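# Move fridge bottles upright onto cart tray, close fridge

## Task

Take each bottle still inside the refrigerator, set it standing upright on the cart's top tray, and then close the refrigerator door completely. Bottles already on that tray must also be upright when you finish. It fails if a glass bottle drops any real distance, if the fridge door is swung open or closed violently, or if the robot tips over or is left leaning. Anything held in place only by the robot at the end does not count.

## Robot and tools

Robot: a Hello Robot Stretch 4, a single-arm mobile manipulator. It has an omni-wheel base, a lift that slides up a vertical mast, a telescoping arm that reaches straight out, a three-joint wrist (yaw, pitch, roll) and a two-finger gripper. It is about 1.6 m tall, and its base edge stays within 0.23 m of the base origin. Cameras: head_camera, head_left_camera, head_right_camera (all on the head) and wrist_camera (on the gripper).

Frames: the base frame sits on the floor beneath the base centre, x ahead, y to the left, z up. hand_pose (the pinch point between the open fingertips) is reported in this frame and can be slightly wrong. The odometry frame is wherever the base frame was when the scene began. Odometry heading is in radians, positive to the left, wrapping at ±3.142.

execute_actions(actions, cameras): actions is a list holding one action, or an empty list to just read state and pictures. cameras is a list from head_camera, head_left_camera, head_right_camera, wrist_camera, or "all"; omit, null or ["all"] returns all of them, [] returns none. An action may contain:
- base: exactly one relative move from where the base last measured itself. translate_m drives straight, + forward, range -2 to 2 m. strafe_m slides sideways, + left, -2 to 2 m. rotate_rad spins in place, + counter-clockwise seen from above, -3.2 to 3.2 rad.
- joints: absolute joint targets by name (not offsets). lift_m 0 to 1.2 m. arm_m 0 to 0.55 m extension. wrist_yaw_rad -1.134 to 4.276 (0 points forward, + to the left, 3.14 folded back; above 3.4 the arm can obstruct). wrist_pitch_rad -1.117 to 4.259 (0 level, 1.57 pointing down). wrist_roll_rad -1.117 to 4.259 (0 keeps the fingers level; + turns clockwise viewed from behind). gripper_m -0.038 to 0.141 m, the fingertip gap; negative squeezes the tips together. Done tolerances: ±0.004 for lift, arm and gripper, ±0.02 yaw and roll, ±0.05 pitch.
- pace: "slow", "default", "fast" or "max" (base up to 0.1/0.3/0.4/0.6 m/s and 1/2/3/4 rad/s). With the lift above 0.2 the base is slowed further, to 0.3 m/s and 1 rad/s at full height.
- contact_limits: only {"arm_m": value}, from 0 (gentlest) to 0.75 (strongest), default 0.5; the arm halts when it pushes harder.
- end_of_arm: "enable_torque" used alone, to revive wrist or gripper motors that shut off.
Motions in one action begin together. Anything not mentioned may keep driving toward an earlier target. Out-of-range joint targets are clipped and reported; unknown keys or other bad values reject the whole call. A single action runs at most 15 s. If a result reports a stop, later motion, wait and finished_scene calls in the same reply are skipped.

wait(seconds): 0 to 10 s, no new command; returns state and pictures. zoom_image(camera, region): enlarges [x0, y0, x1, y1] pixels (top-left origin, at most 504x504) of that camera's latest full image. read_manual(section): only licence texts. finished_scene(scene): ends the current scene (give its number) once the robot has settled; irreversible, and it reports success. Replying without any tool call ends everything.

Results: base_status and joint_status say how each commanded motion ended: done (for the base, wheels turned the full amount even if slipping), off_target (stopped short, may still push), contact_stop_at_<key> (hit something; lift, arm or wheels go slack), limit_stop_at_<name> (built-in limit; tilt means leaning over 6 degrees, so lift, arm and wheels go slack until it levels; own_body means a self-collision guard), time_out, torque_fault (a wrist motor went limp; send enable_torque). on_its_own lists uncommanded behaviour; "held at" is the held target, not the position. lidar_m: 12 horizontal distances in metres from the base origin, 30-degree sectors starting straight ahead and going counter-clockwise (4th left, 7th behind, 10th right); "-" means nothing seen or closer than 0.25 m; glass, clear plastic and thin legs may be missed. wrist_depth_mm: 7x7 grid of median depths, 100 to 2000 mm, read from top left; clear objects are absent. turned_by_wheels vs turned_by_imu differing by over ~0.1 rad signals a collision or slip. base_tilt in degrees (forward, right positive) with a small fixed bias. motor_effort: percent of maximum, + toward larger joint values, peak in brackets; noisy and offset. For wheels, + turns the base right.

Gripping: command a gap smaller than the object; going lower squeezes harder and pulls it inward. Neither gripper_m nor done proves a hold; a firm grip shows as a clear gripper effort change when the target is 0 or more. A load in a level gripper shifts wrist pitch effort. If fingertips catch on a surface beneath them, raise the lift.

Cautions: to unfold at scene start, send lift_m 0.4 with wrist_yaw_rad 0 together. Tilting the gripper up (pitch below -0.2) while rolled (roll below -0.4 or above 4) risks self-collision. Holding over 1 kg with arm_m above 0.2 while driving or turning, especially fast, can tip the robot; steady pushing or pulling, high lift or a high contact limit also raise tipping risk. Wrist motors fault if pressed hard or holding over ~2 kg level. Lower bottles gently and release only once they stand, open and close the fridge door slowly, and avoid hard hits. Objects may occasionally get nudged by outside disturbances. Camera intrinsics and base-to-camera transforms are given in OpenCV convention with small errors, larger for the wrist camera. Shorter robot motion time is better.

Each tool is called after "Call:" by a JSON object that holds its "name" and its "arguments", one argument or row to a line.

## Session

Call:
{"name": "execute_actions", "arguments": {
  "actions": []
}}

Scene clock: 0.00 s.
base_odometry: x=+0.000 y=+0.000 heading=+0.000 (m, m, rad; odometry frame)
turned_by_wheels: +0.000 (rad since the last result)
turned_by_imu: +0.000 (rad since the last result)
base_tilt: forward=-0.9 right=-0.3 (deg)
lidar_m: 1.58 1.18 1.29 2.89 1.21 2.29 2.01 0.81 0.79 0.90 1.37 1.40
base_status: not commanded
joint_positions: lift_m=+0.156 arm_m=-0.003 wrist_yaw_rad=+3.133 wrist_pitch_rad=+0.019 wrist_roll_rad=+0.019 gripper_m=+0.057
joint_status: not commanded
motor_effort: lift_m=+20 arm_m=+0 wrist_yaw_rad=+1 wrist_pitch_rad=-8 wrist_roll_rad=+3 gripper_m=-3 wheel_0=-1 wheel_1=+0 wheel_2=-1 (%)
hand_pose: x=-0.1194 y=+0.0899 z=+0.3283 quat_wxyz=(+0.004, -0.009, +0.010, +1.000) (m; base frame)
wrist_depth_mm: - 142 - - - - - / - 117 142 - - - 1921 / - 115 142 - - - 1983 / - 133 179 - - - 1983 / 211 1756 - - - - 1863 / 228 1366 202 1308 196 1336 1281 / 227 917 820 112 866 820 866
pictures: head_camera, head_left_camera, head_right_camera, wrist_camera
Images, in order (width x height): head_camera 420x560, head_left_camera 420x672, head_right_camera 420x672, wrist_camera 616x392.

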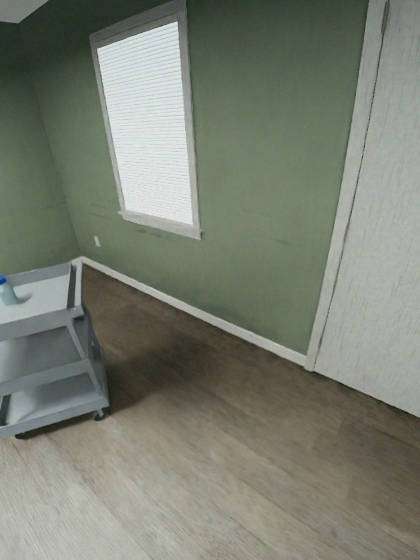

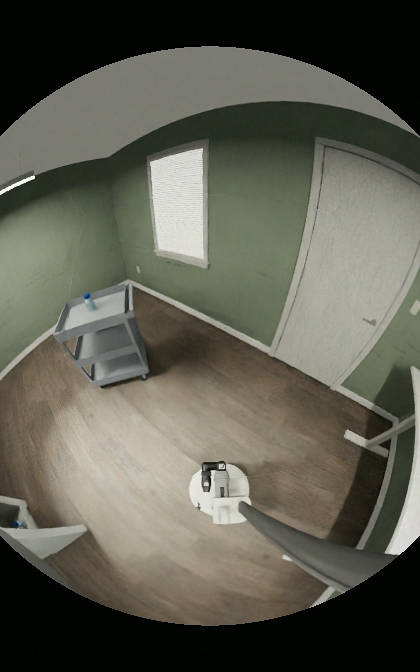

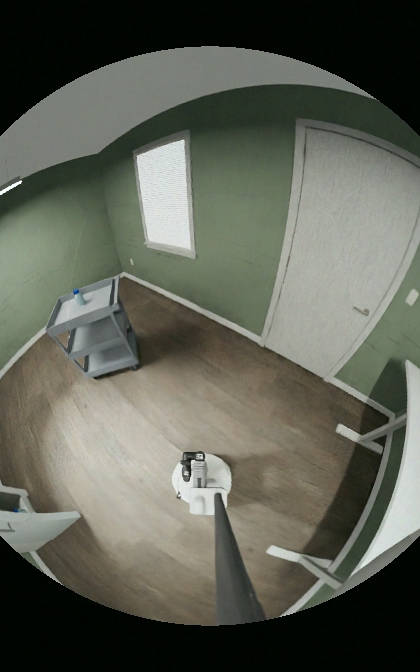

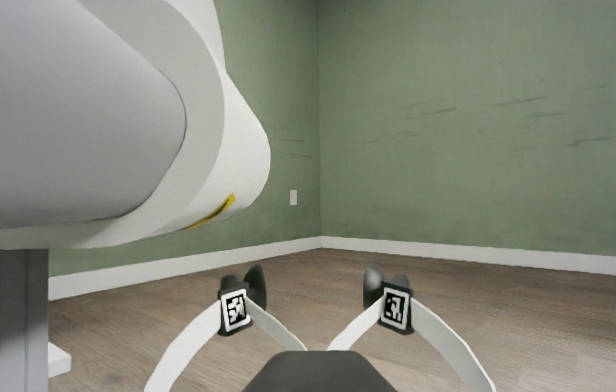

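Call:
{"name": "execute_actions", "arguments": {
  "actions": [
    {"base": {"rotate_rad": 1.7}, "joints": {"lift_m": 0.4, "wrist_yaw_rad": 0}}
  ]
}}

Scene clock: 4.60 s.
base_odometry: x=+0.000 y=+0.000 heading=+1.700 (m, m, rad; odometry frame)
turned_by_wheels: +1.700 (rad since the last result)
turned_by_imu: +1.739 (rad since the last result)
base_tilt: forward=-0.9 right=-0.4 (deg)
lidar_m: 2.02 1.20 2.31 1.83 0.79 0.79 0.95 1.41 1.41 1.69 1.15 1.40
base_status: done
joint_positions: lift_m=+0.400 arm_m=-0.003 wrist_yaw_rad=+0.000 wrist_pitch_rad=+0.019 wrist_roll_rad=+0.019 gripper_m=+0.057
joint_status: all done
motor_effort: lift_m=+24(24) arm_m=+0(0) wrist_yaw_rad=-1(7) wrist_pitch_rad=-10(9) wrist_roll_rad=+3(2) gripper_m=+0(2) wheel_0=-1(11) wheel_1=+0(7) wheel_2=+0(7) (%)
hand_pose: x=+0.4567 y=-0.0873 z=+0.5725 quat_wxyz=(+1.000, +0.010, +0.009, +0.000) (m; base frame)
wrist_depth_mm: 1756 1708 - - - - - / 1756 1756 - - - - - / 1756 1708 - - - - - / 1808 - - - - - - / 1756 - - - - - - / 1756 1661 202 - 196 - - / 1336 976 1336 112 1397 1308 1397
pictures: head_camera, head_left_camera, head_right_camera, wrist_camera
camera_calibration (this result's frames):
wrist_camera: T_world_to_cam=[[-0.00997977, -0.998965, -0.0443825, -0.0532925], [0.00722255, 0.0443116, -0.998992, 0.636039], [0.999924, -0.0102903, 0.00677286, -0.232546], [0, 0, 0, 1]] pos_world=[0.227403, -0.0838142, 0.634608]
Images, in order (width x height): head_camera 420x560, head_left_camera 420x672, head_right_camera 420x672, wrist_camera 616x392.

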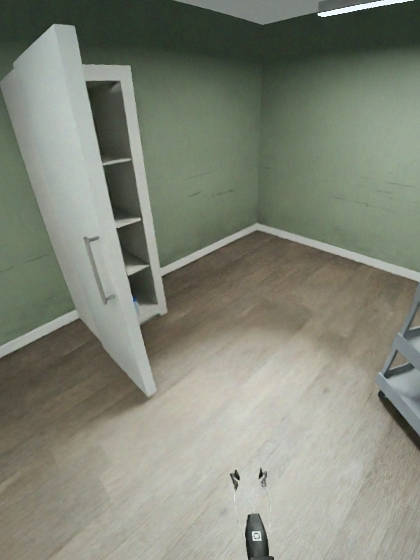

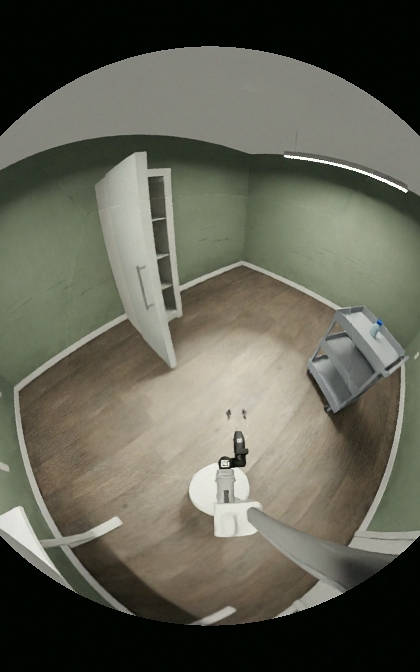

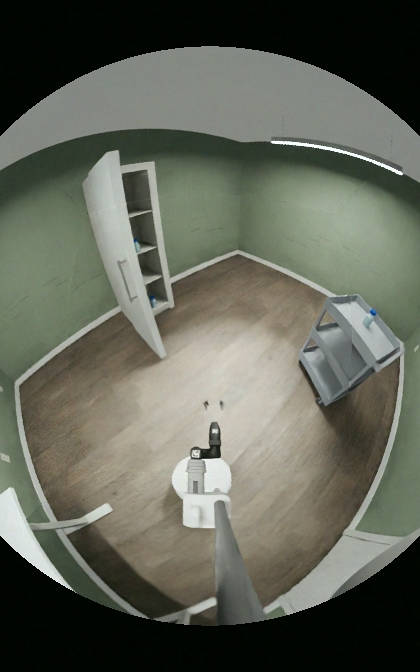

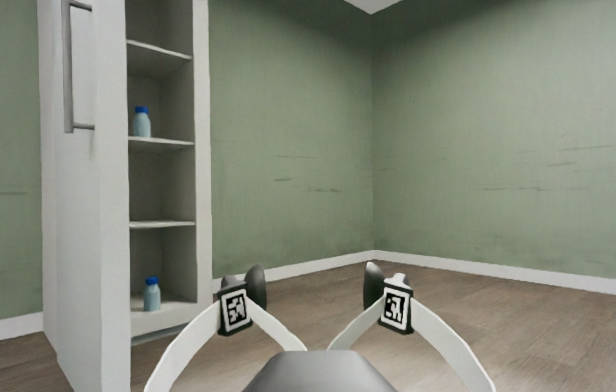

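Call:
{"name": "execute_actions", "arguments": {
  "actions": [
    {"base": {"translate_m": 0.95}, "pace": "fast"}
  ],
  "cameras": []
}}

Call:
{"name": "execute_actions", "arguments": {
  "actions": [
    {"base": {"rotate_rad": 0.77}}
  ]
}}

Scene clock: 41.63 s.
base_odometry: x=-0.122 y=+0.942 heading=+1.700 (m, m, rad; odometry frame)
turned_by_wheels: +0.000 (rad since the last result)
turned_by_imu: -0.003 (rad since the last result)
base_tilt: forward=-0.9 right=-0.3 (deg)
lidar_m: 1.88 1.05 0.42 1.88 2.23 1.51 2.42 2.13 1.09 0.95 2.48 2.46
base_status: done
joint_positions: lift_m=+0.400 arm_m=-0.003 wrist_yaw_rad=+0.000 wrist_pitch_rad=+0.019 wrist_roll_rad=+0.019 gripper_m=+0.057
joint_status: not commanded
motor_effort: lift_m=+23(24) arm_m=+0(0) wrist_yaw_rad=+0(0) wrist_pitch_rad=-9(10) wrist_roll_rad=+2(3) gripper_m=-1(2) wheel_0=+0(6) wheel_1=-1(5) wheel_2=+2(12) (%)
hand_pose: x=+0.4567 y=-0.0874 z=+0.5725 quat_wxyz=(+1.000, +0.010, +0.009, +0.000) (m; base frame)
wrist_depth_mm: 854 1464 1756 - - - 1921 / 831 1464 1756 - - - 1983 / 854 1499 1708 - - - 1983 / 842 1464 1808 - - - - / 831 1464 1756 - - - 1983 / 831 1430 202 - 196 - 1921 / 831 1336 1336 112 1430 1281 1397
pictures: none
No camera images: the call's "cameras" was empty. Leave "cameras" out to get every camera's image.

Scene clock: 43.17 s.
base_odometry: x=-0.122 y=+0.942 heading=+2.470 (m, m, rad; odometry frame)
turned_by_wheels: +0.770 (rad since the last result)
turned_by_imu: +0.787 (rad since the last result)
base_tilt: forward=-0.9 right=-0.3 (deg)
lidar_m: 0.55 0.45 2.29 1.51 1.54 2.11 2.12 0.99 0.97 2.47 2.28 1.12
base_status: done
joint_positions: lift_m=+0.400 arm_m=-0.003 wrist_yaw_rad=+0.000 wrist_pitch_rad=+0.019 wrist_roll_rad=+0.019 gripper_m=+0.057
joint_status: not commanded
motor_effort: lift_m=+22(23) arm_m=+0(0) wrist_yaw_rad=+0(0) wrist_pitch_rad=-9(10) wrist_roll_rad=+2(2) gripper_m=+1(2) wheel_0=-2(7) wheel_1=-1(4) wheel_2=-1(8) (%)
hand_pose: x=+0.4567 y=-0.0874 z=+0.5725 quat_wxyz=(+1.000, +0.010, +0.009, +0.000) (m; base frame)
wrist_depth_mm: 314 466 831 1281 1205 1430 1430 / 312 459 854 931 931 1430 1397 / 309 455 854 1308 1229 1430 1430 / 309 455 842 1281 1229 1397 1430 / 307 455 854 1281 946 1397 1430 / 307 452 202 1281 196 1430 1397 / 307 418 842 112 976 1229 1397
pictures: head_camera, head_left_camera, head_right_camera, wrist_camera
camera_calibration (this result's frames):
wrist_camera: T_world_to_cam=[[-0.0102587, -0.998962, -0.0443828, -0.0532421], [0.00723535, 0.0443098, -0.998992, 0.636112], [0.999921, -0.0105695, 0.00677328, -0.232548], [0, 0, 0, 1]] pos_world=[0.227381, -0.0838307, 0.634683]
Images, in order (width x height): head_camera 420x560, head_left_camera 420x672, head_right_camera 420x672, wrist_camera 616x392.

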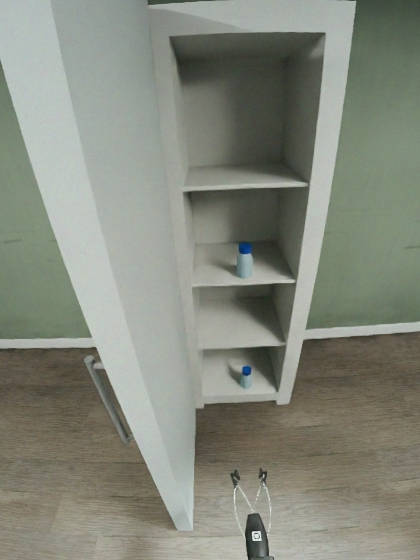

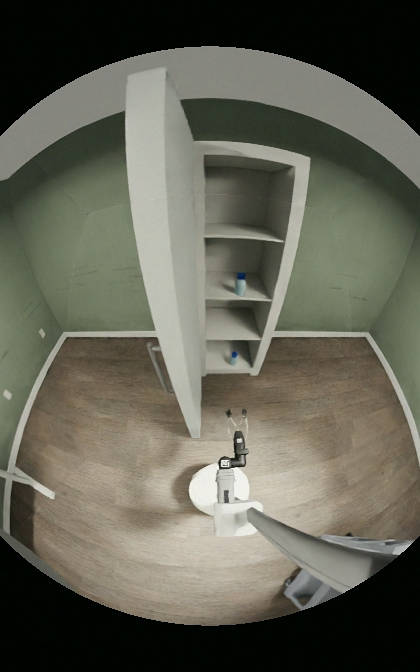

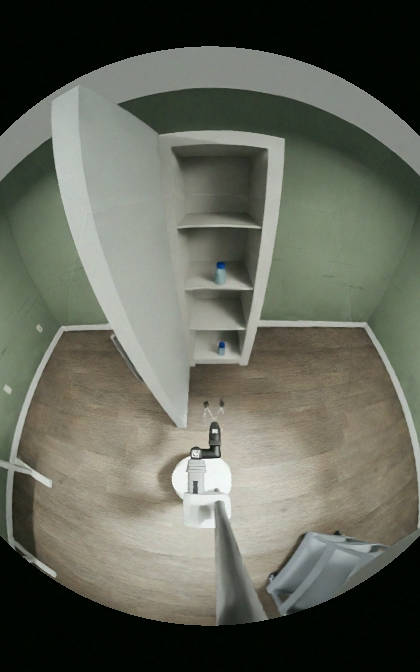

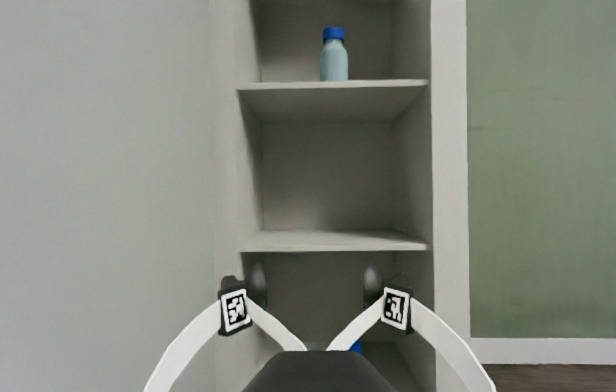

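Call:
{"name": "execute_actions", "arguments": {
  "actions": [
    {"base": {"strafe_m": -0.07}, "joints": {"lift_m": 0.79, "gripper_m": 0.135, "wrist_pitch_rad": 0, "wrist_roll_rad": 0}}
  ],
  "cameras": ["head_camera", "wrist_camera"]
}}

Scene clock: 75.97 s.
base_odometry: x=-0.079 y=+0.997 heading=+2.470 (m, m, rad; odometry frame)
turned_by_wheels: +0.000 (rad since the last result)
turned_by_imu: +0.002 (rad since the last result)
base_tilt: forward=-0.9 right=-0.3 (deg)
lidar_m: 0.80 0.44 2.32 1.57 1.60 2.20 2.12 0.94 0.90 2.42 2.30 1.09
base_status: done
joint_positions: lift_m=+0.790 arm_m=-0.003 wrist_yaw_rad=+0.000 wrist_pitch_rad=+0.003 wrist_roll_rad=+0.000 gripper_m=+0.135
joint_status: all done
motor_effort: lift_m=+23(25) arm_m=-1(0) wrist_yaw_rad=+1(0) wrist_pitch_rad=-8(17) wrist_roll_rad=+1(0) gripper_m=+5(5) wheel_0=+0(7) wheel_1=-1(8) wheel_2=+0(0) (%)
hand_pose: x=+0.4567 y=-0.0874 z=+0.9671 quat_wxyz=(+1.000, +0.000, +0.001, +0.000) (m; base frame)
wrist_depth_mm: 407 597 976 1308 904 1430 1430 / 407 597 891 1060 878 1430 1430 / 404 597 960 1308 917 1430 1397 / 404 591 976 1308 904 1397 1430 / 404 597 891 1281 904 1430 1430 / 407 525 842 1308 842 212 1397 / 407 564 991 112 831 1366 1366
pictures: head_camera, wrist_camera
camera_calibration (this result's frames):
wrist_camera: T_world_to_cam=[[-0.00949239, -0.999632, -0.025406, -0.0544907], [0.0233676, 0.0251784, -0.99941, 1.02169], [0.999682, -0.0100805, 0.02312, -0.250928], [0, 0, 0, 1]] pos_world=[0.226457, -0.0827246, 1.0255]
Images, in order (width x height): head_camera 420x560, wrist_camera 616x392.

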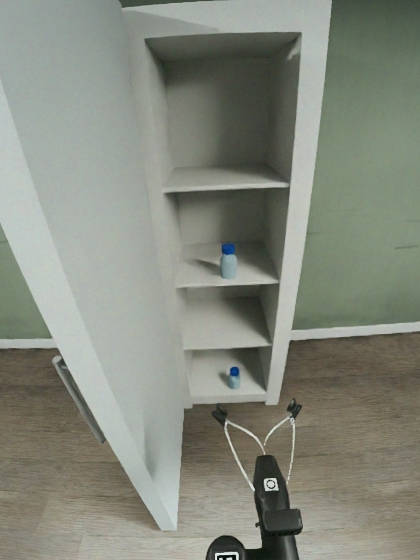

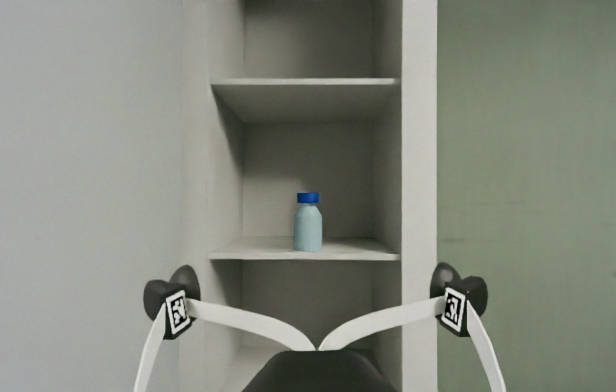

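Call:
{"name": "execute_actions", "arguments": {
  "actions": [
    {"base": {"translate_m": 0.25}, "joints": {"arm_m": 0.28}}
  ],
  "cameras": ["head_camera", "wrist_camera"]
}}

Scene clock: 82.57 s.
base_odometry: x=-0.275 y=+1.153 heading=+2.470 (m, m, rad; odometry frame)
turned_by_wheels: +0.000 (rad since the last result)
turned_by_imu: +0.001 (rad since the last result)
base_tilt: forward=-0.9 right=-0.3 (deg)
lidar_m: 0.78 0.28 0.26 2.28 1.63 2.22 1.46 1.08 1.48 2.44 1.93 0.82
base_status: done
joint_positions: lift_m=+0.790 arm_m=+0.279 wrist_yaw_rad=+0.000 wrist_pitch_rad=+0.002 wrist_roll_rad=+0.000 gripper_m=+0.135
joint_status: all done
motor_effort: lift_m=+23(23) arm_m=+7(8) wrist_yaw_rad=+0(1) wrist_pitch_rad=-9(8) wrist_roll_rad=+3(2) gripper_m=+3(2) wheel_0=+0(5) wheel_1=+2(3) wheel_2=+0(10) (%)
hand_pose: x=+0.7382 y=-0.0874 z=+0.9672 quat_wxyz=(+1.000, +0.000, +0.001, +0.000) (m; base frame)
wrist_depth_mm: 343 508 591 591 597 433 303 / 342 508 759 732 750 433 303 / 343 508 750 759 750 436 300 / 345 504 750 750 741 430 301 / 343 508 750 357 723 399 300 / 342 370 338 351 340 213 298 / 332 449 732 112 320 319 300
pictures: head_camera, wrist_camera
camera_calibration (this result's frames):
wrist_camera: T_world_to_cam=[[-0.00943045, -0.999634, -0.0253712, -0.0518806], [0.0236528, 0.0251423, -0.999404, 1.01497], [0.999676, -0.0100249, 0.023407, -0.532562], [0, 0, 0, 1]] pos_world=[0.507893, -0.0827192, 1.02552]
Images, in order (width x height): head_camera 420x560, wrist_camera 616x392.

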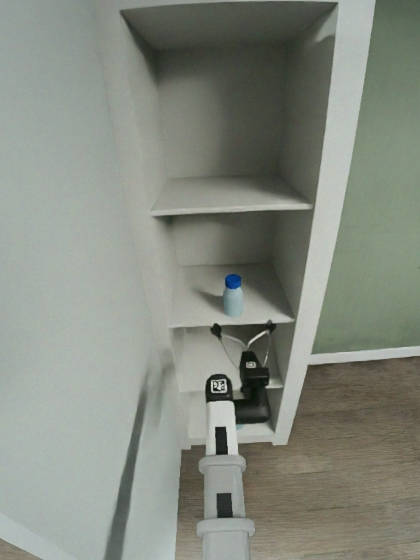

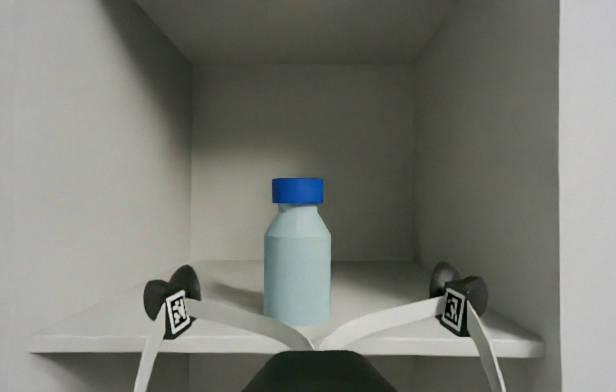

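Call:
{"name": "execute_actions", "arguments": {
  "actions": [
    {"joints": {"arm_m": 0.445, "wrist_yaw_rad": 0.06}, "contact_limits": {"arm_m": 0.15}}
  ],
  "cameras": ["head_camera", "wrist_camera"]
}}

Scene clock: 92.70 s.
base_odometry: x=-0.275 y=+1.153 heading=+2.470 (m, m, rad; odometry frame)
turned_by_wheels: +0.000 (rad since the last result)
turned_by_imu: +0.002 (rad since the last result)
base_tilt: forward=-0.9 right=-0.3 (deg)
lidar_m: 0.79 0.29 0.26 2.28 1.61 2.26 1.43 1.10 1.48 2.42 1.94 0.85
base_status: not commanded
joint_positions: lift_m=+0.790 arm_m=+0.444 wrist_yaw_rad=+0.060 wrist_pitch_rad=+0.002 wrist_roll_rad=+0.000 gripper_m=+0.135
joint_status: all done
motor_effort: lift_m=+23(23) arm_m=+7(8) wrist_yaw_rad=+1(1) wrist_pitch_rad=-7(8) wrist_roll_rad=+2(1) gripper_m=+2(2) wheel_0=+0(0) wheel_1=+2(2) wheel_2=+0(0) (%)
contact_limits: arm_m 0.15
hand_pose: x=+0.9079 y=-0.0699 z=+0.9672 quat_wxyz=(+1.000, +0.000, +0.001, +0.030) (m; base frame)
wrist_depth_mm: 314 449 585 574 569 512 343 / 312 449 585 574 574 508 342 / 314 445 580 580 569 504 338 / 314 442 580 193 559 508 336 / 312 449 580 188 564 466 336 / 314 368 215 180 200 213 338 / 270 267 268 112 263 255 274
pictures: head_camera, wrist_camera
camera_calibration (this result's frames):
wrist_camera: T_world_to_cam=[[0.050456, -0.998404, -0.0253712, -0.0871354], [0.0221073, 0.0265139, -0.999404, 1.01202], [0.998482, 0.049865, 0.0234098, -0.696757], [0, 0, 0, 1]] pos_world=[0.677723, -0.0790851, 1.02552]
Images, in order (width x height): head_camera 420x560, wrist_camera 616x392.

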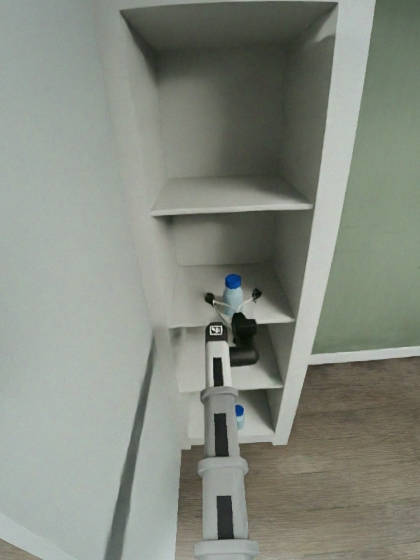

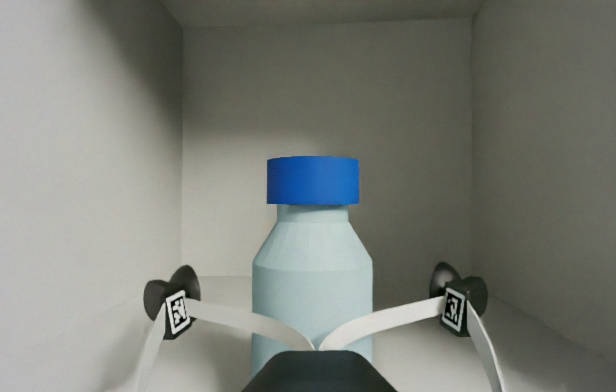

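Call:
{"name": "execute_actions", "arguments": {
  "actions": [
    {"joints": {"lift_m": 0.77}}
  ],
  "cameras": []
}}

Call:
{"name": "execute_actions", "arguments": {
  "actions": [
    {"joints": {"gripper_m": 0.02}}
  ],
  "cameras": ["head_camera", "wrist_camera"]
}}

Scene clock: 97.63 s.
base_odometry: x=-0.275 y=+1.153 heading=+2.470 (m, m, rad; odometry frame)
turned_by_wheels: +0.000 (rad since the last result)
turned_by_imu: +0.001 (rad since the last result)
base_tilt: forward=-0.8 right=-0.3 (deg)
lidar_m: 0.80 0.29 0.25 2.28 1.62 2.29 1.44 1.07 1.49 2.44 1.96 0.85
base_status: not commanded
joint_positions: lift_m=+0.770 arm_m=+0.444 wrist_yaw_rad=+0.060 wrist_pitch_rad=+0.002 wrist_roll_rad=+0.000 gripper_m=+0.135
joint_status: all done
motor_effort: lift_m=+16(23) arm_m=+7(7) wrist_yaw_rad=+1(0) wrist_pitch_rad=-9(9) wrist_roll_rad=+3(2) gripper_m=-1(2) wheel_0=+1(0) wheel_1=+2(2) wheel_2=+0(0) (%)
hand_pose: x=+0.9079 y=-0.0699 z=+0.9478 quat_wxyz=(+1.000, +0.000, +0.001, +0.030) (m; base frame)
wrist_depth_mm: 315 445 585 580 569 517 342 / 314 445 597 569 559 512 340 / 315 449 580 193 564 512 336 / 312 445 585 194 564 504 340 / 315 439 591 181 554 473 336 / 301 310 215 180 200 213 317 / 226 225 225 112 217 213 230
pictures: none
No camera images: the call's "cameras" was empty. Leave "cameras" out to get every camera's image.

Scene clock: 99.73 s.
base_odometry: x=-0.275 y=+1.153 heading=+2.470 (m, m, rad; odometry frame)
turned_by_wheels: +0.000 (rad since the last result)
turned_by_imu: +0.001 (rad since the last result)
base_tilt: forward=-0.9 right=-0.3 (deg)
lidar_m: 0.78 0.28 0.26 2.27 1.64 2.26 1.44 1.09 1.51 2.44 1.93 0.83
base_status: not commanded
joint_positions: lift_m=+0.770 arm_m=+0.444 wrist_yaw_rad=+0.061 wrist_pitch_rad=+0.002 wrist_roll_rad=+0.000 gripper_m=+0.020
joint_status: all done
motor_effort: lift_m=+16(16) arm_m=+7(7) wrist_yaw_rad=-2(1) wrist_pitch_rad=-11(7) wrist_roll_rad=+2(1) gripper_m=-15(17) wheel_0=+1(0) wheel_1=+1(2) wheel_2=+0(0) (%)
hand_pose: x=+0.9080 y=-0.0698 z=+0.9478 quat_wxyz=(+1.000, +0.000, +0.001, +0.030) (m; base frame)
wrist_depth_mm: 315 442 597 574 569 517 343 / 314 445 585 580 569 512 340 / 314 442 591 174 564 508 338 / 312 449 585 177 564 508 338 / 314 452 585 164 564 508 340 / 303 343 187 163 182 347 319 / 226 212 226 112 212 206 229
pictures: head_camera, wrist_camera
camera_calibration (this result's frames):
wrist_camera: T_world_to_cam=[[0.0510896, -0.998372, -0.0253719, -0.088018], [0.0220904, 0.0265285, -0.999404, 0.992651], [0.99845, 0.0504987, 0.0234098, -0.696319], [0, 0, 0, 1]] pos_world=[0.677808, -0.0790451, 1.00613]
Images, in order (width x height): head_camera 420x560, wrist_camera 616x392.

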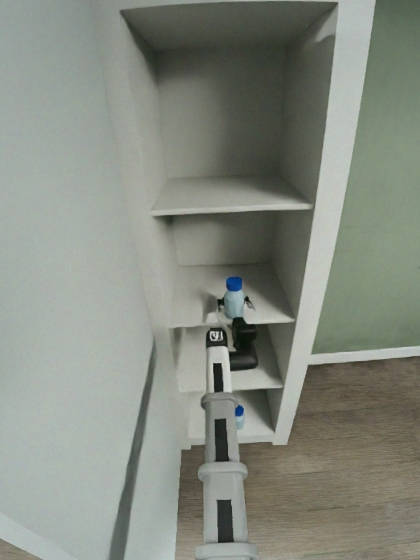

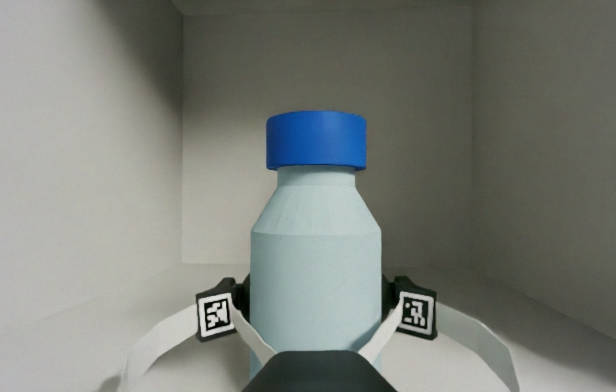

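Call:
{"name": "execute_actions", "arguments": {
  "actions": [
    {"joints": {"gripper_m": 0.0}}
  ],
  "cameras": []
}}

Call:
{"name": "execute_actions", "arguments": {
  "actions": [
    {"joints": {"lift_m": 0.80}, "pace": "slow"}
  ],
  "cameras": ["wrist_camera"]
}}

Scene clock: 103.70 s.
base_odometry: x=-0.275 y=+1.153 heading=+2.470 (m, m, rad; odometry frame)
turned_by_wheels: +0.000 (rad since the last result)
turned_by_imu: +0.002 (rad since the last result)
base_tilt: forward=-0.9 right=-0.3 (deg)
lidar_m: 0.80 0.28 0.27 2.26 1.62 2.24 1.46 1.06 1.50 2.42 1.98 0.84
base_status: not commanded
joint_positions: lift_m=+0.770 arm_m=+0.444 wrist_yaw_rad=+0.061 wrist_pitch_rad=+0.002 wrist_roll_rad=+0.000 gripper_m=+0.001
joint_status: all done
motor_effort: lift_m=+16(16) arm_m=+6(7) wrist_yaw_rad=-2(1) wrist_pitch_rad=-9(7) wrist_roll_rad=+2(1) gripper_m=-17(20) wheel_0=+0(0) wheel_1=+2(2) wheel_2=+0(0) (%)
hand_pose: x=+0.9080 y=-0.0698 z=+0.9478 quat_wxyz=(+1.000, +0.000, +0.001, +0.030) (m; base frame)
wrist_depth_mm: 314 442 585 580 569 517 342 / 315 445 585 574 569 508 340 / 312 449 585 167 559 512 338 / 314 449 585 171 564 512 338 / 312 445 585 158 512 512 338 / 301 343 183 157 178 349 319 / 225 211 211 112 199 201 229
pictures: none
No camera images: the call's "cameras" was empty. Leave "cameras" out to get every camera's image.

Scene clock: 104.77 s.
base_odometry: x=-0.275 y=+1.153 heading=+2.470 (m, m, rad; odometry frame)
turned_by_wheels: +0.000 (rad since the last result)
turned_by_imu: +0.000 (rad since the last result)
base_tilt: forward=-0.8 right=-0.3 (deg)
lidar_m: 0.78 0.29 0.26 2.28 1.64 2.22 1.44 1.10 1.51 2.41 1.94 0.85
base_status: not commanded
joint_positions: lift_m=+0.800 arm_m=+0.444 wrist_yaw_rad=+0.060 wrist_pitch_rad=+0.008 wrist_roll_rad=+0.000 gripper_m=+0.001
joint_status: all done
motor_effort: lift_m=+26(28) arm_m=+7(6) wrist_yaw_rad=+0(1) wrist_pitch_rad=-22(25) wrist_roll_rad=+1(1) gripper_m=-22(21) wheel_0=+0(1) wheel_1=+2(1) wheel_2=+0(0) (%)
hand_pose: x=+0.9079 y=-0.0699 z=+0.9755 quat_wxyz=(+1.000, +0.000, +0.004, +0.030) (m; base frame)
wrist_depth_mm: 314 449 585 569 564 512 340 / 312 445 580 574 564 508 338 / 314 445 591 164 564 508 336 / 314 442 580 169 559 504 340 / 312 445 580 157 564 512 336 / 314 397 183 156 181 407 336 / 282 264 263 112 256 250 285
pictures: wrist_camera
camera_calibration (this result's frames):
wrist_camera: T_world_to_cam=[[0.0505541, -0.9984, -0.0253302, -0.086989], [0.0166436, 0.0262013, -0.999518, 1.02529], [0.998583, 0.0501082, 0.0179415, -0.69174], [0, 0, 0, 1]] pos_world=[0.678093, -0.0790519, 1.03501]
Images, in order (width x height): wrist_camera 616x392.

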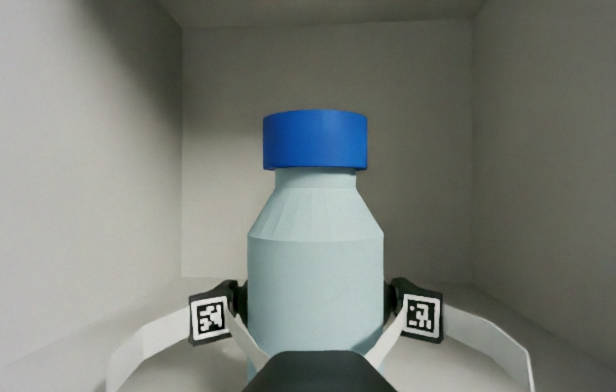

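Call:
{"name": "execute_actions", "arguments": {
  "actions": [
    {"base": {"translate_m": -0.2}, "joints": {"arm_m": 0.0, "wrist_yaw_rad": 0, "lift_m": 0.85}}
  ],
  "cameras": ["wrist_camera"]
}}

Call:
{"name": "execute_actions", "arguments": {
  "actions": [
    {"base": {"rotate_rad": -2.2}, "pace": "slow"}
  ]
}}

Scene clock: 110.10 s.
base_odometry: x=-0.118 y=+1.028 heading=+2.470 (m, m, rad; odometry frame)
turned_by_wheels: +0.000 (rad since the last result)
turned_by_imu: +0.003 (rad since the last result)
base_tilt: forward=-0.9 right=-0.3 (deg)
lidar_m: 0.37 0.43 2.27 1.58 1.61 2.21 2.16 0.95 0.93 2.43 2.23 1.03
base_status: done
joint_positions: lift_m=+0.850 arm_m=+0.001 wrist_yaw_rad=+0.000 wrist_pitch_rad=+0.008 wrist_roll_rad=+0.000 gripper_m=+0.001
joint_status: all done
on_its_own: wrist_pitch_rad is at rest, and its effort (-26) is outside its rest range (-23 to +23)
motor_effort: lift_m=+25(26) arm_m=-7(8) wrist_yaw_rad=+1(12) wrist_pitch_rad=-26(26) wrist_roll_rad=+2(1) gripper_m=-23(19) wheel_0=-2(5) wheel_1=-2(5) wheel_2=+1(11) (%)
hand_pose: x=+0.4606 y=-0.0875 z=+1.0255 quat_wxyz=(+1.000, +0.000, +0.004, +0.000) (m; base frame)
wrist_depth_mm: 407 597 976 1255 904 1336 1397 / 404 603 854 1255 820 1366 1397 / 404 597 976 164 788 1366 1336 / 404 597 991 169 788 1366 1336 / 402 591 866 157 788 1336 1336 / 407 559 183 156 181 1336 1366 / 410 530 820 112 778 1336 1366
pictures: wrist_camera
camera_calibration (this result's frames):
wrist_camera: T_world_to_cam=[[-0.00992009, -0.999634, -0.0251847, -0.0530875], [0.018142, 0.0250018, -0.999523, 1.0824], [0.999786, -0.0103723, 0.0178873, -0.250848], [0, 0, 0, 1]] pos_world=[0.230631, -0.082732, 1.08504]
Images, in order (width x height): wrist_camera 616x392.

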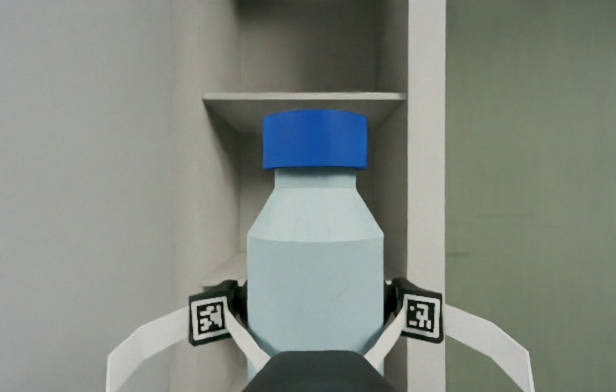

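Scene clock: 113.60 s.
base_odometry: x=-0.118 y=+1.028 heading=+0.270 (m, m, rad; odometry frame)
turned_by_wheels: -2.200 (rad since the last result)
turned_by_imu: -2.246 (rad since the last result)
base_tilt: forward=-0.9 right=-0.3 (deg)
lidar_m: 0.40 2.42 2.44 1.69 1.00 0.40 0.54 2.33 1.56 1.95 2.17 0.99
base_status: done
joint_positions: lift_m=+0.850 arm_m=+0.001 wrist_yaw_rad=+0.000 wrist_pitch_rad=+0.008 wrist_roll_rad=+0.000 gripper_m=+0.001
joint_status: not commanded
motor_effort: lift_m=+25(25) arm_m=-7(7) wrist_yaw_rad=+1(0) wrist_pitch_rad=-22(26) wrist_roll_rad=+2(1) gripper_m=-23(22) wheel_0=+3(3) wheel_1=+2(8) wheel_2=+1(6) (%)
hand_pose: x=+0.4606 y=-0.0875 z=+1.0255 quat_wxyz=(+1.000, +0.000, +0.004, +0.000) (m; base frame)
wrist_depth_mm: 1983 - - - - - 1756 / 1983 - - - - - 1708 / 1983 - - 165 - - 1661 / 1921 - - 169 - - 1756 / 1921 - - 157 1042 1983 1708 / 1863 - 185 156 182 1025 854 / 1921 - - 112 715 723 778
pictures: head_camera, head_left_camera, head_right_camera, wrist_camera
camera_calibration (this result's frames):
wrist_camera: T_world_to_cam=[[-0.00982808, -0.999635, -0.0251812, -0.0531069], [0.0181397, 0.025, -0.999523, 1.0824], [0.999787, -0.0102802, 0.0178874, -0.250846], [0, 0, 0, 1]] pos_world=[0.230636, -0.0827264, 1.08504]
Images, in order (width x height): head_camera 420x560, head_left_camera 420x672, head_right_camera 420x672, wrist_camera 616x392.

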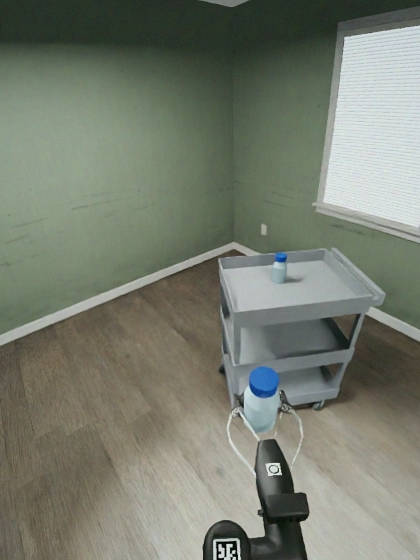

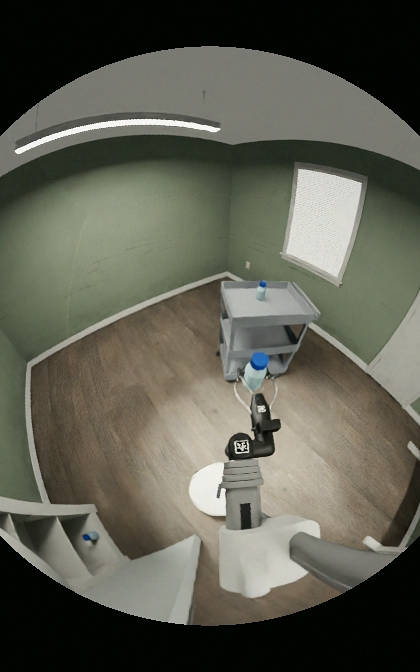

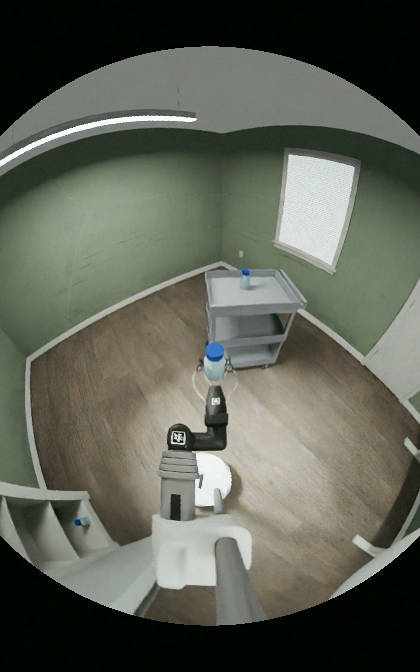

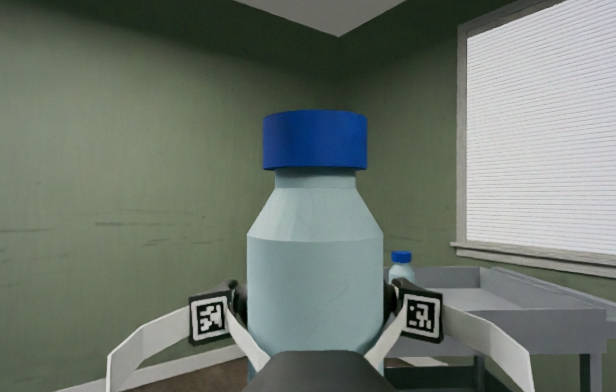

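Call:
{"name": "zoom_image", "arguments": {
  "camera": "head_camera",
  "region": [200, 230, 400, 430]
}}

Call:
{"name": "zoom_image", "arguments": {
  "camera": "wrist_camera",
  "region": [376, 230, 616, 392]
}}

Region (200, 230, 400, 430) of head_camera's 420x560 image, scaled by 2.520, with more detail than that image has.

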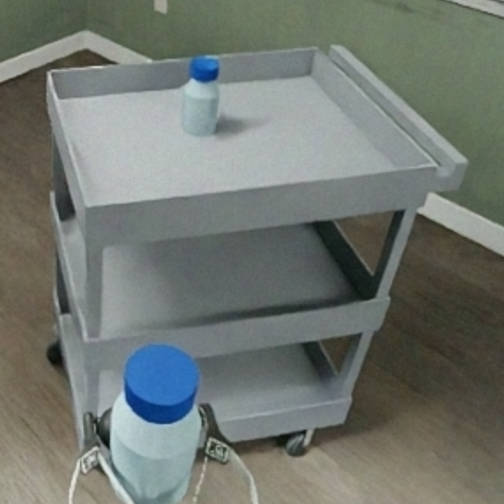

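Region (376, 230, 616, 392) of wrist_camera's 616x392 image, scaled by 2.100; it fills the top 340 rows of this view, and the rest is white.

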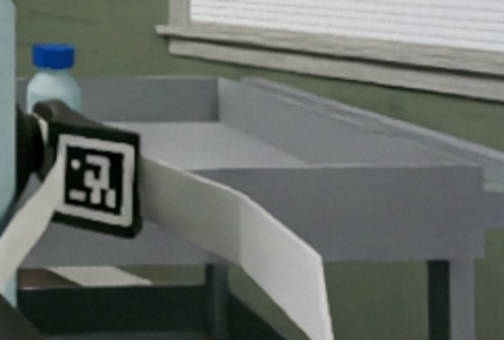

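Call:
{"name": "execute_actions", "arguments": {
  "actions": [
    {"base": {"rotate_rad": -0.295}, "pace": "slow"}
  ],
  "cameras": []
}}

Call:
{"name": "execute_actions", "arguments": {
  "actions": [
    {"base": {"translate_m": 0.5}, "joints": {"arm_m": 0.41}}
  ],
  "cameras": ["head_camera", "wrist_camera"]
}}

Scene clock: 157.93 s.
base_odometry: x=-0.118 y=+1.028 heading=-0.024 (m, m, rad; odometry frame)
turned_by_wheels: -0.294 (rad since the last result)
turned_by_imu: -0.299 (rad since the last result)
base_tilt: forward=-0.9 right=-0.3 (deg)
lidar_m: 0.41 1.27 2.41 2.03 1.03 0.60 0.40 2.34 1.60 1.68 2.18 1.19
base_status: done
joint_positions: lift_m=+0.850 arm_m=+0.001 wrist_yaw_rad=+0.000 wrist_pitch_rad=+0.008 wrist_roll_rad=+0.000 gripper_m=+0.001
joint_status: not commanded
on_its_own: wrist_pitch_rad is at rest, and its effort (-24) is outside its rest range (-23 to +23)
motor_effort: lift_m=+25(25) arm_m=-7(7) wrist_yaw_rad=+2(2) wrist_pitch_rad=-24(25) wrist_roll_rad=+3(2) gripper_m=-22(19) wheel_0=+4(3) wheel_1=+3(8) wheel_2=+2(7) (%)
hand_pose: x=+0.4606 y=-0.0875 z=+1.0255 quat_wxyz=(+1.000, +0.000, +0.004, +0.000) (m; base frame)
wrist_depth_mm: - - - - - 1808 1661 / - - - - - 1863 1618 / - - - 164 - 1808 1576 / - - - 168 - 1863 1661 / - - - 158 - 1863 1661 / - - 184 156 182 1756 1618 / - - 1160 112 946 1808 1618
pictures: none
No camera images: the call's "cameras" was empty. Leave "cameras" out to get every camera's image.

Scene clock: 161.07 s.
base_odometry: x=+0.382 y=+1.016 heading=-0.024 (m, m, rad; odometry frame)
turned_by_wheels: +0.000 (rad since the last result)
turned_by_imu: -0.002 (rad since the last result)
base_tilt: forward=-0.9 right=-0.3 (deg)
lidar_m: 0.43 0.44 2.10 2.29 1.99 1.40 0.94 2.69 1.83 1.95 1.78 0.58
base_status: done
joint_positions: lift_m=+0.850 arm_m=+0.409 wrist_yaw_rad=+0.000 wrist_pitch_rad=+0.008 wrist_roll_rad=+0.000 gripper_m=+0.001
joint_status: all done
on_its_own: wrist_pitch_rad is at rest, and its effort (-25) is outside its rest range (-23 to +23)
motor_effort: lift_m=+25(25) arm_m=+7(8) wrist_yaw_rad=-1(2) wrist_pitch_rad=-25(25) wrist_roll_rad=+3(2) gripper_m=-18(20) wheel_0=+1(6) wheel_1=+1(5) wheel_2=+1(11) (%)
hand_pose: x=+0.8682 y=-0.0874 z=+1.0255 quat_wxyz=(+1.000, +0.000, +0.004, +0.000) (m; base frame)
wrist_depth_mm: 1618 1921 1983 1618 1336 1118 1008 / 1661 1983 1983 1576 1308 1118 991 / 1576 1921 1983 164 1308 1138 1025 / 1576 1921 1921 168 1281 1118 1025 / 1618 1921 1921 158 1229 1118 1008 / 1661 1863 183 156 180 1098 976 / 1618 1808 1863 112 1229 1098 1008
pictures: head_camera, wrist_camera
camera_calibration (this result's frames):
wrist_camera: T_world_to_cam=[[-0.00958197, -0.999637, -0.0251806, -0.0492439], [0.0181505, 0.0250038, -0.999523, 1.07503], [0.999789, -0.0100344, 0.0179043, -0.65836], [0, 0, 0, 1]] pos_world=[0.638237, -0.082712, 1.08506]
Images, in order (width x height): head_camera 420x560, wrist_camera 616x392.

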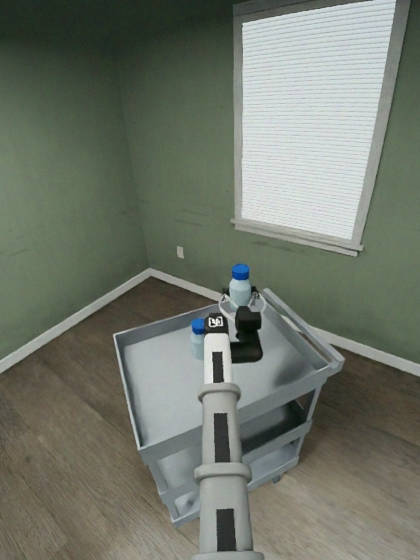

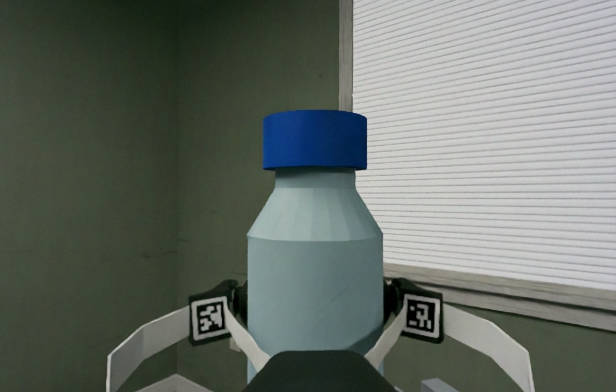

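Call:
{"name": "zoom_image", "arguments": {
  "camera": "head_camera",
  "region": [100, 250, 360, 470]
}}

Region (100, 250, 360, 470) of head_camera's 420x560 image, scaled by 1.938, with more detail than that image has; it fills the top 426 rows of this view, and the rest is white.

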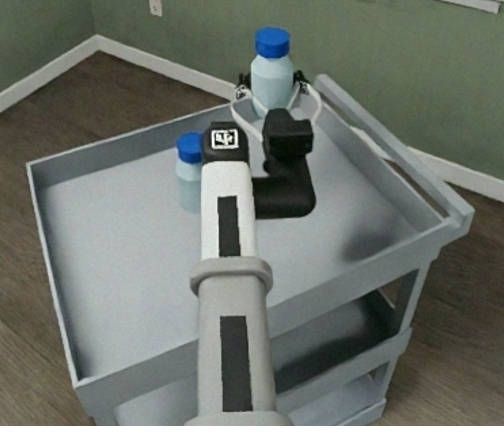

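Call:
{"name": "execute_actions", "arguments": {
  "actions": [
    {"joints": {"arm_m": 0.465, "lift_m": 0.76}}
  ],
  "cameras": ["head_camera", "wrist_camera", "head_right_camera"]
}}

Call:
{"name": "zoom_image", "arguments": {
  "camera": "head_camera",
  "region": [100, 250, 360, 470]
}}

Scene clock: 177.53 s.
base_odometry: x=+0.382 y=+1.016 heading=-0.024 (m, m, rad; odometry frame)
turned_by_wheels: +0.000 (rad since the last result)
turned_by_imu: +0.002 (rad since the last result)
base_tilt: forward=-0.9 right=-0.3 (deg)
lidar_m: 0.43 0.43 2.11 2.30 1.99 1.42 0.93 2.66 1.85 1.97 1.78 0.55
base_status: not commanded
joint_positions: lift_m=+0.760 arm_m=+0.464 wrist_yaw_rad=+0.000 wrist_pitch_rad=+0.008 wrist_roll_rad=+0.000 gripper_m=+0.001
joint_status: all done
on_its_own: wrist_pitch_rad is at rest, and its effort (-26) is outside its rest range (-23 to +23)
motor_effort: lift_m=+18(26) arm_m=+7(8) wrist_yaw_rad=+0(2) wrist_pitch_rad=-26(26) wrist_roll_rad=+4(3) gripper_m=-19(23) wheel_0=+1(1) wheel_1=+2(2) wheel_2=+1(1) (%)
hand_pose: x=+0.9232 y=-0.0874 z=+0.9360 quat_wxyz=(+1.000, +0.000, +0.004, +0.000) (m; base frame)
wrist_depth_mm: 1576 1863 1863 1499 1255 1098 976 / 1576 1863 1863 1499 1255 1098 960 / 1576 1921 1863 164 1229 1118 960 / 1537 1863 1756 169 1229 1118 960 / 1499 1921 1863 157 1160 1078 946 / 1499 1756 184 157 181 1025 976 / 1576 278 298 112 342 283 917
pictures: head_camera, head_right_camera, wrist_camera
camera_calibration (this result's frames):
wrist_camera: T_world_to_cam=[[-0.00955952, -0.999637, -0.0251789, -0.0509851], [0.0179791, 0.0250041, -0.999526, 0.984757], [0.999793, -0.0100077, 0.0177335, -0.711538], [0, 0, 0, 1]] pos_world=[0.693198, -0.0827104, 0.995625]
Images, in order (width x height): head_camera 420x560, head_right_camera 420x672, wrist_camera 616x392.

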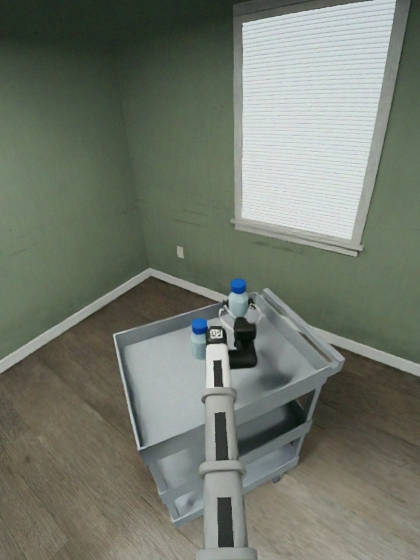

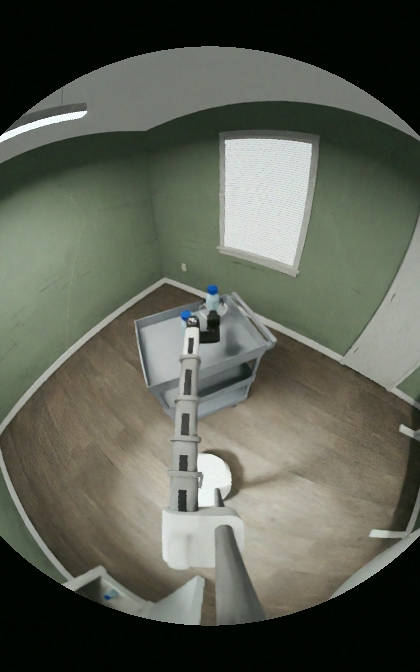

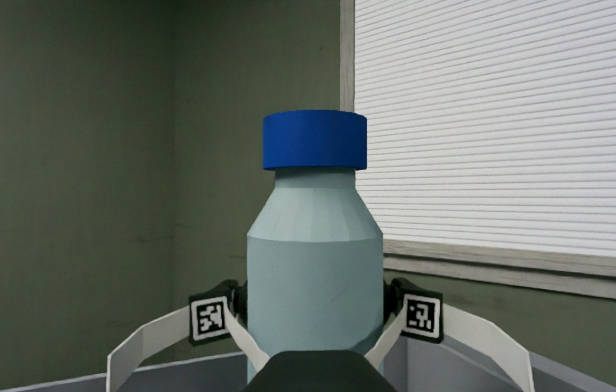

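Region (100, 250, 360, 470) of head_camera's 420x560 image, scaled by 1.938, with more detail than that image has; it fills the top 426 rows of this view, and the rest is white.

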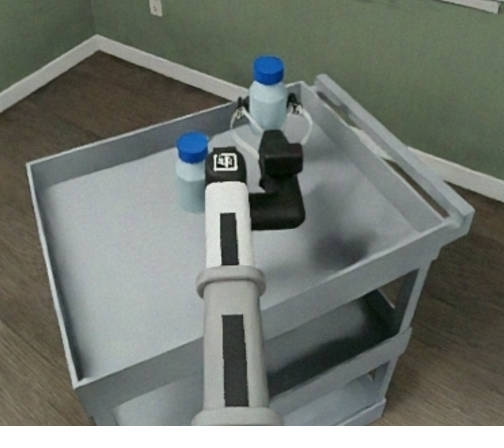

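Call:
{"name": "execute_actions", "arguments": {
  "actions": [
    {"joints": {"lift_m": 0.70}, "pace": "slow"}
  ],
  "cameras": ["head_camera", "wrist_camera"]
}}

Call:
{"name": "zoom_image", "arguments": {
  "camera": "head_camera",
  "region": [150, 270, 350, 440]
}}

Scene clock: 182.27 s.
base_odometry: x=+0.382 y=+1.016 heading=-0.024 (m, m, rad; odometry frame)
turned_by_wheels: +0.000 (rad since the last result)
turned_by_imu: +0.002 (rad since the last result)
base_tilt: forward=-0.9 right=-0.3 (deg)
lidar_m: 0.43 0.43 2.09 2.29 2.00 1.38 0.93 2.68 1.84 1.98 1.80 0.57
base_status: not commanded
joint_positions: lift_m=+0.700 arm_m=+0.464 wrist_yaw_rad=+0.000 wrist_pitch_rad=+0.008 wrist_roll_rad=+0.000 gripper_m=+0.001
joint_status: all done
motor_effort: lift_m=+17(18) arm_m=+7(7) wrist_yaw_rad=-2(0) wrist_pitch_rad=-23(27) wrist_roll_rad=+3(2) gripper_m=-17(20) wheel_0=+1(1) wheel_1=+1(2) wheel_2=+1(1) (%)
hand_pose: x=+0.9232 y=-0.0874 z=+0.8761 quat_wxyz=(+1.000, +0.000, +0.004, +0.000) (m; base frame)
wrist_depth_mm: 1576 1863 1921 1537 1255 1078 960 / 1499 1921 1808 1464 1255 1098 946 / 1576 1863 1863 163 1255 1098 960 / 1576 1921 1808 169 1255 1138 960 / 1537 1921 1863 157 1138 1060 946 / 260 274 183 156 181 270 264 / 255 268 289 112 283 271 228
pictures: head_camera, wrist_camera
camera_calibration (this result's frames):
wrist_camera: T_world_to_cam=[[-0.00955635, -0.999637, -0.0251801, -0.0524962], [0.0181097, 0.0250041, -0.999523, 0.924721], [0.99979, -0.0100078, 0.0178642, -0.710591], [0, 0, 0, 1]] pos_world=[0.693194, -0.0827104, 0.935652]
Images, in order (width x height): head_camera 420x560, wrist_camera 616x392.

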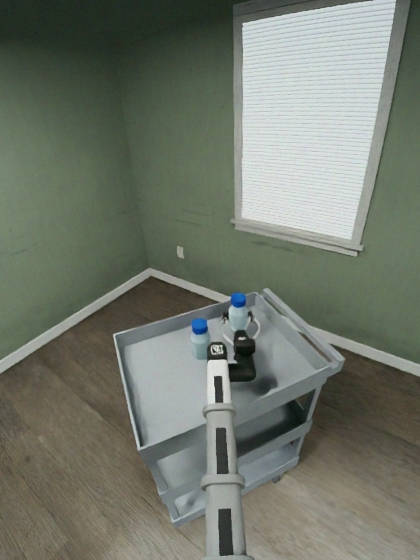

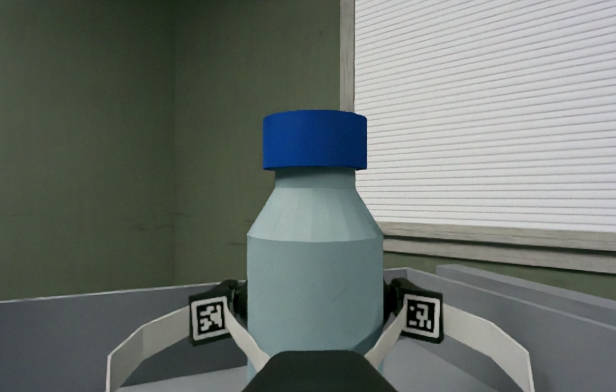

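Region (150, 270, 350, 440) of head_camera's 420x560 image, scaled by 2.520, with more detail than that image has; it fills the top 428 rows of this view, and the rest is white.

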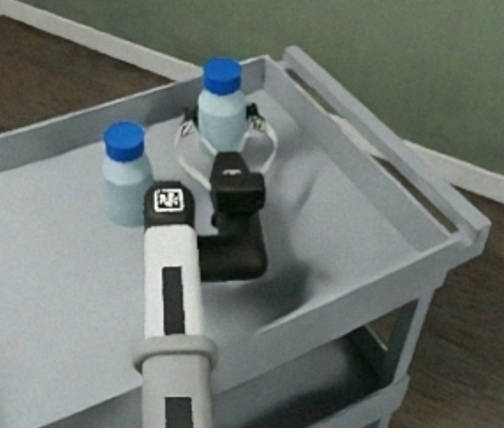

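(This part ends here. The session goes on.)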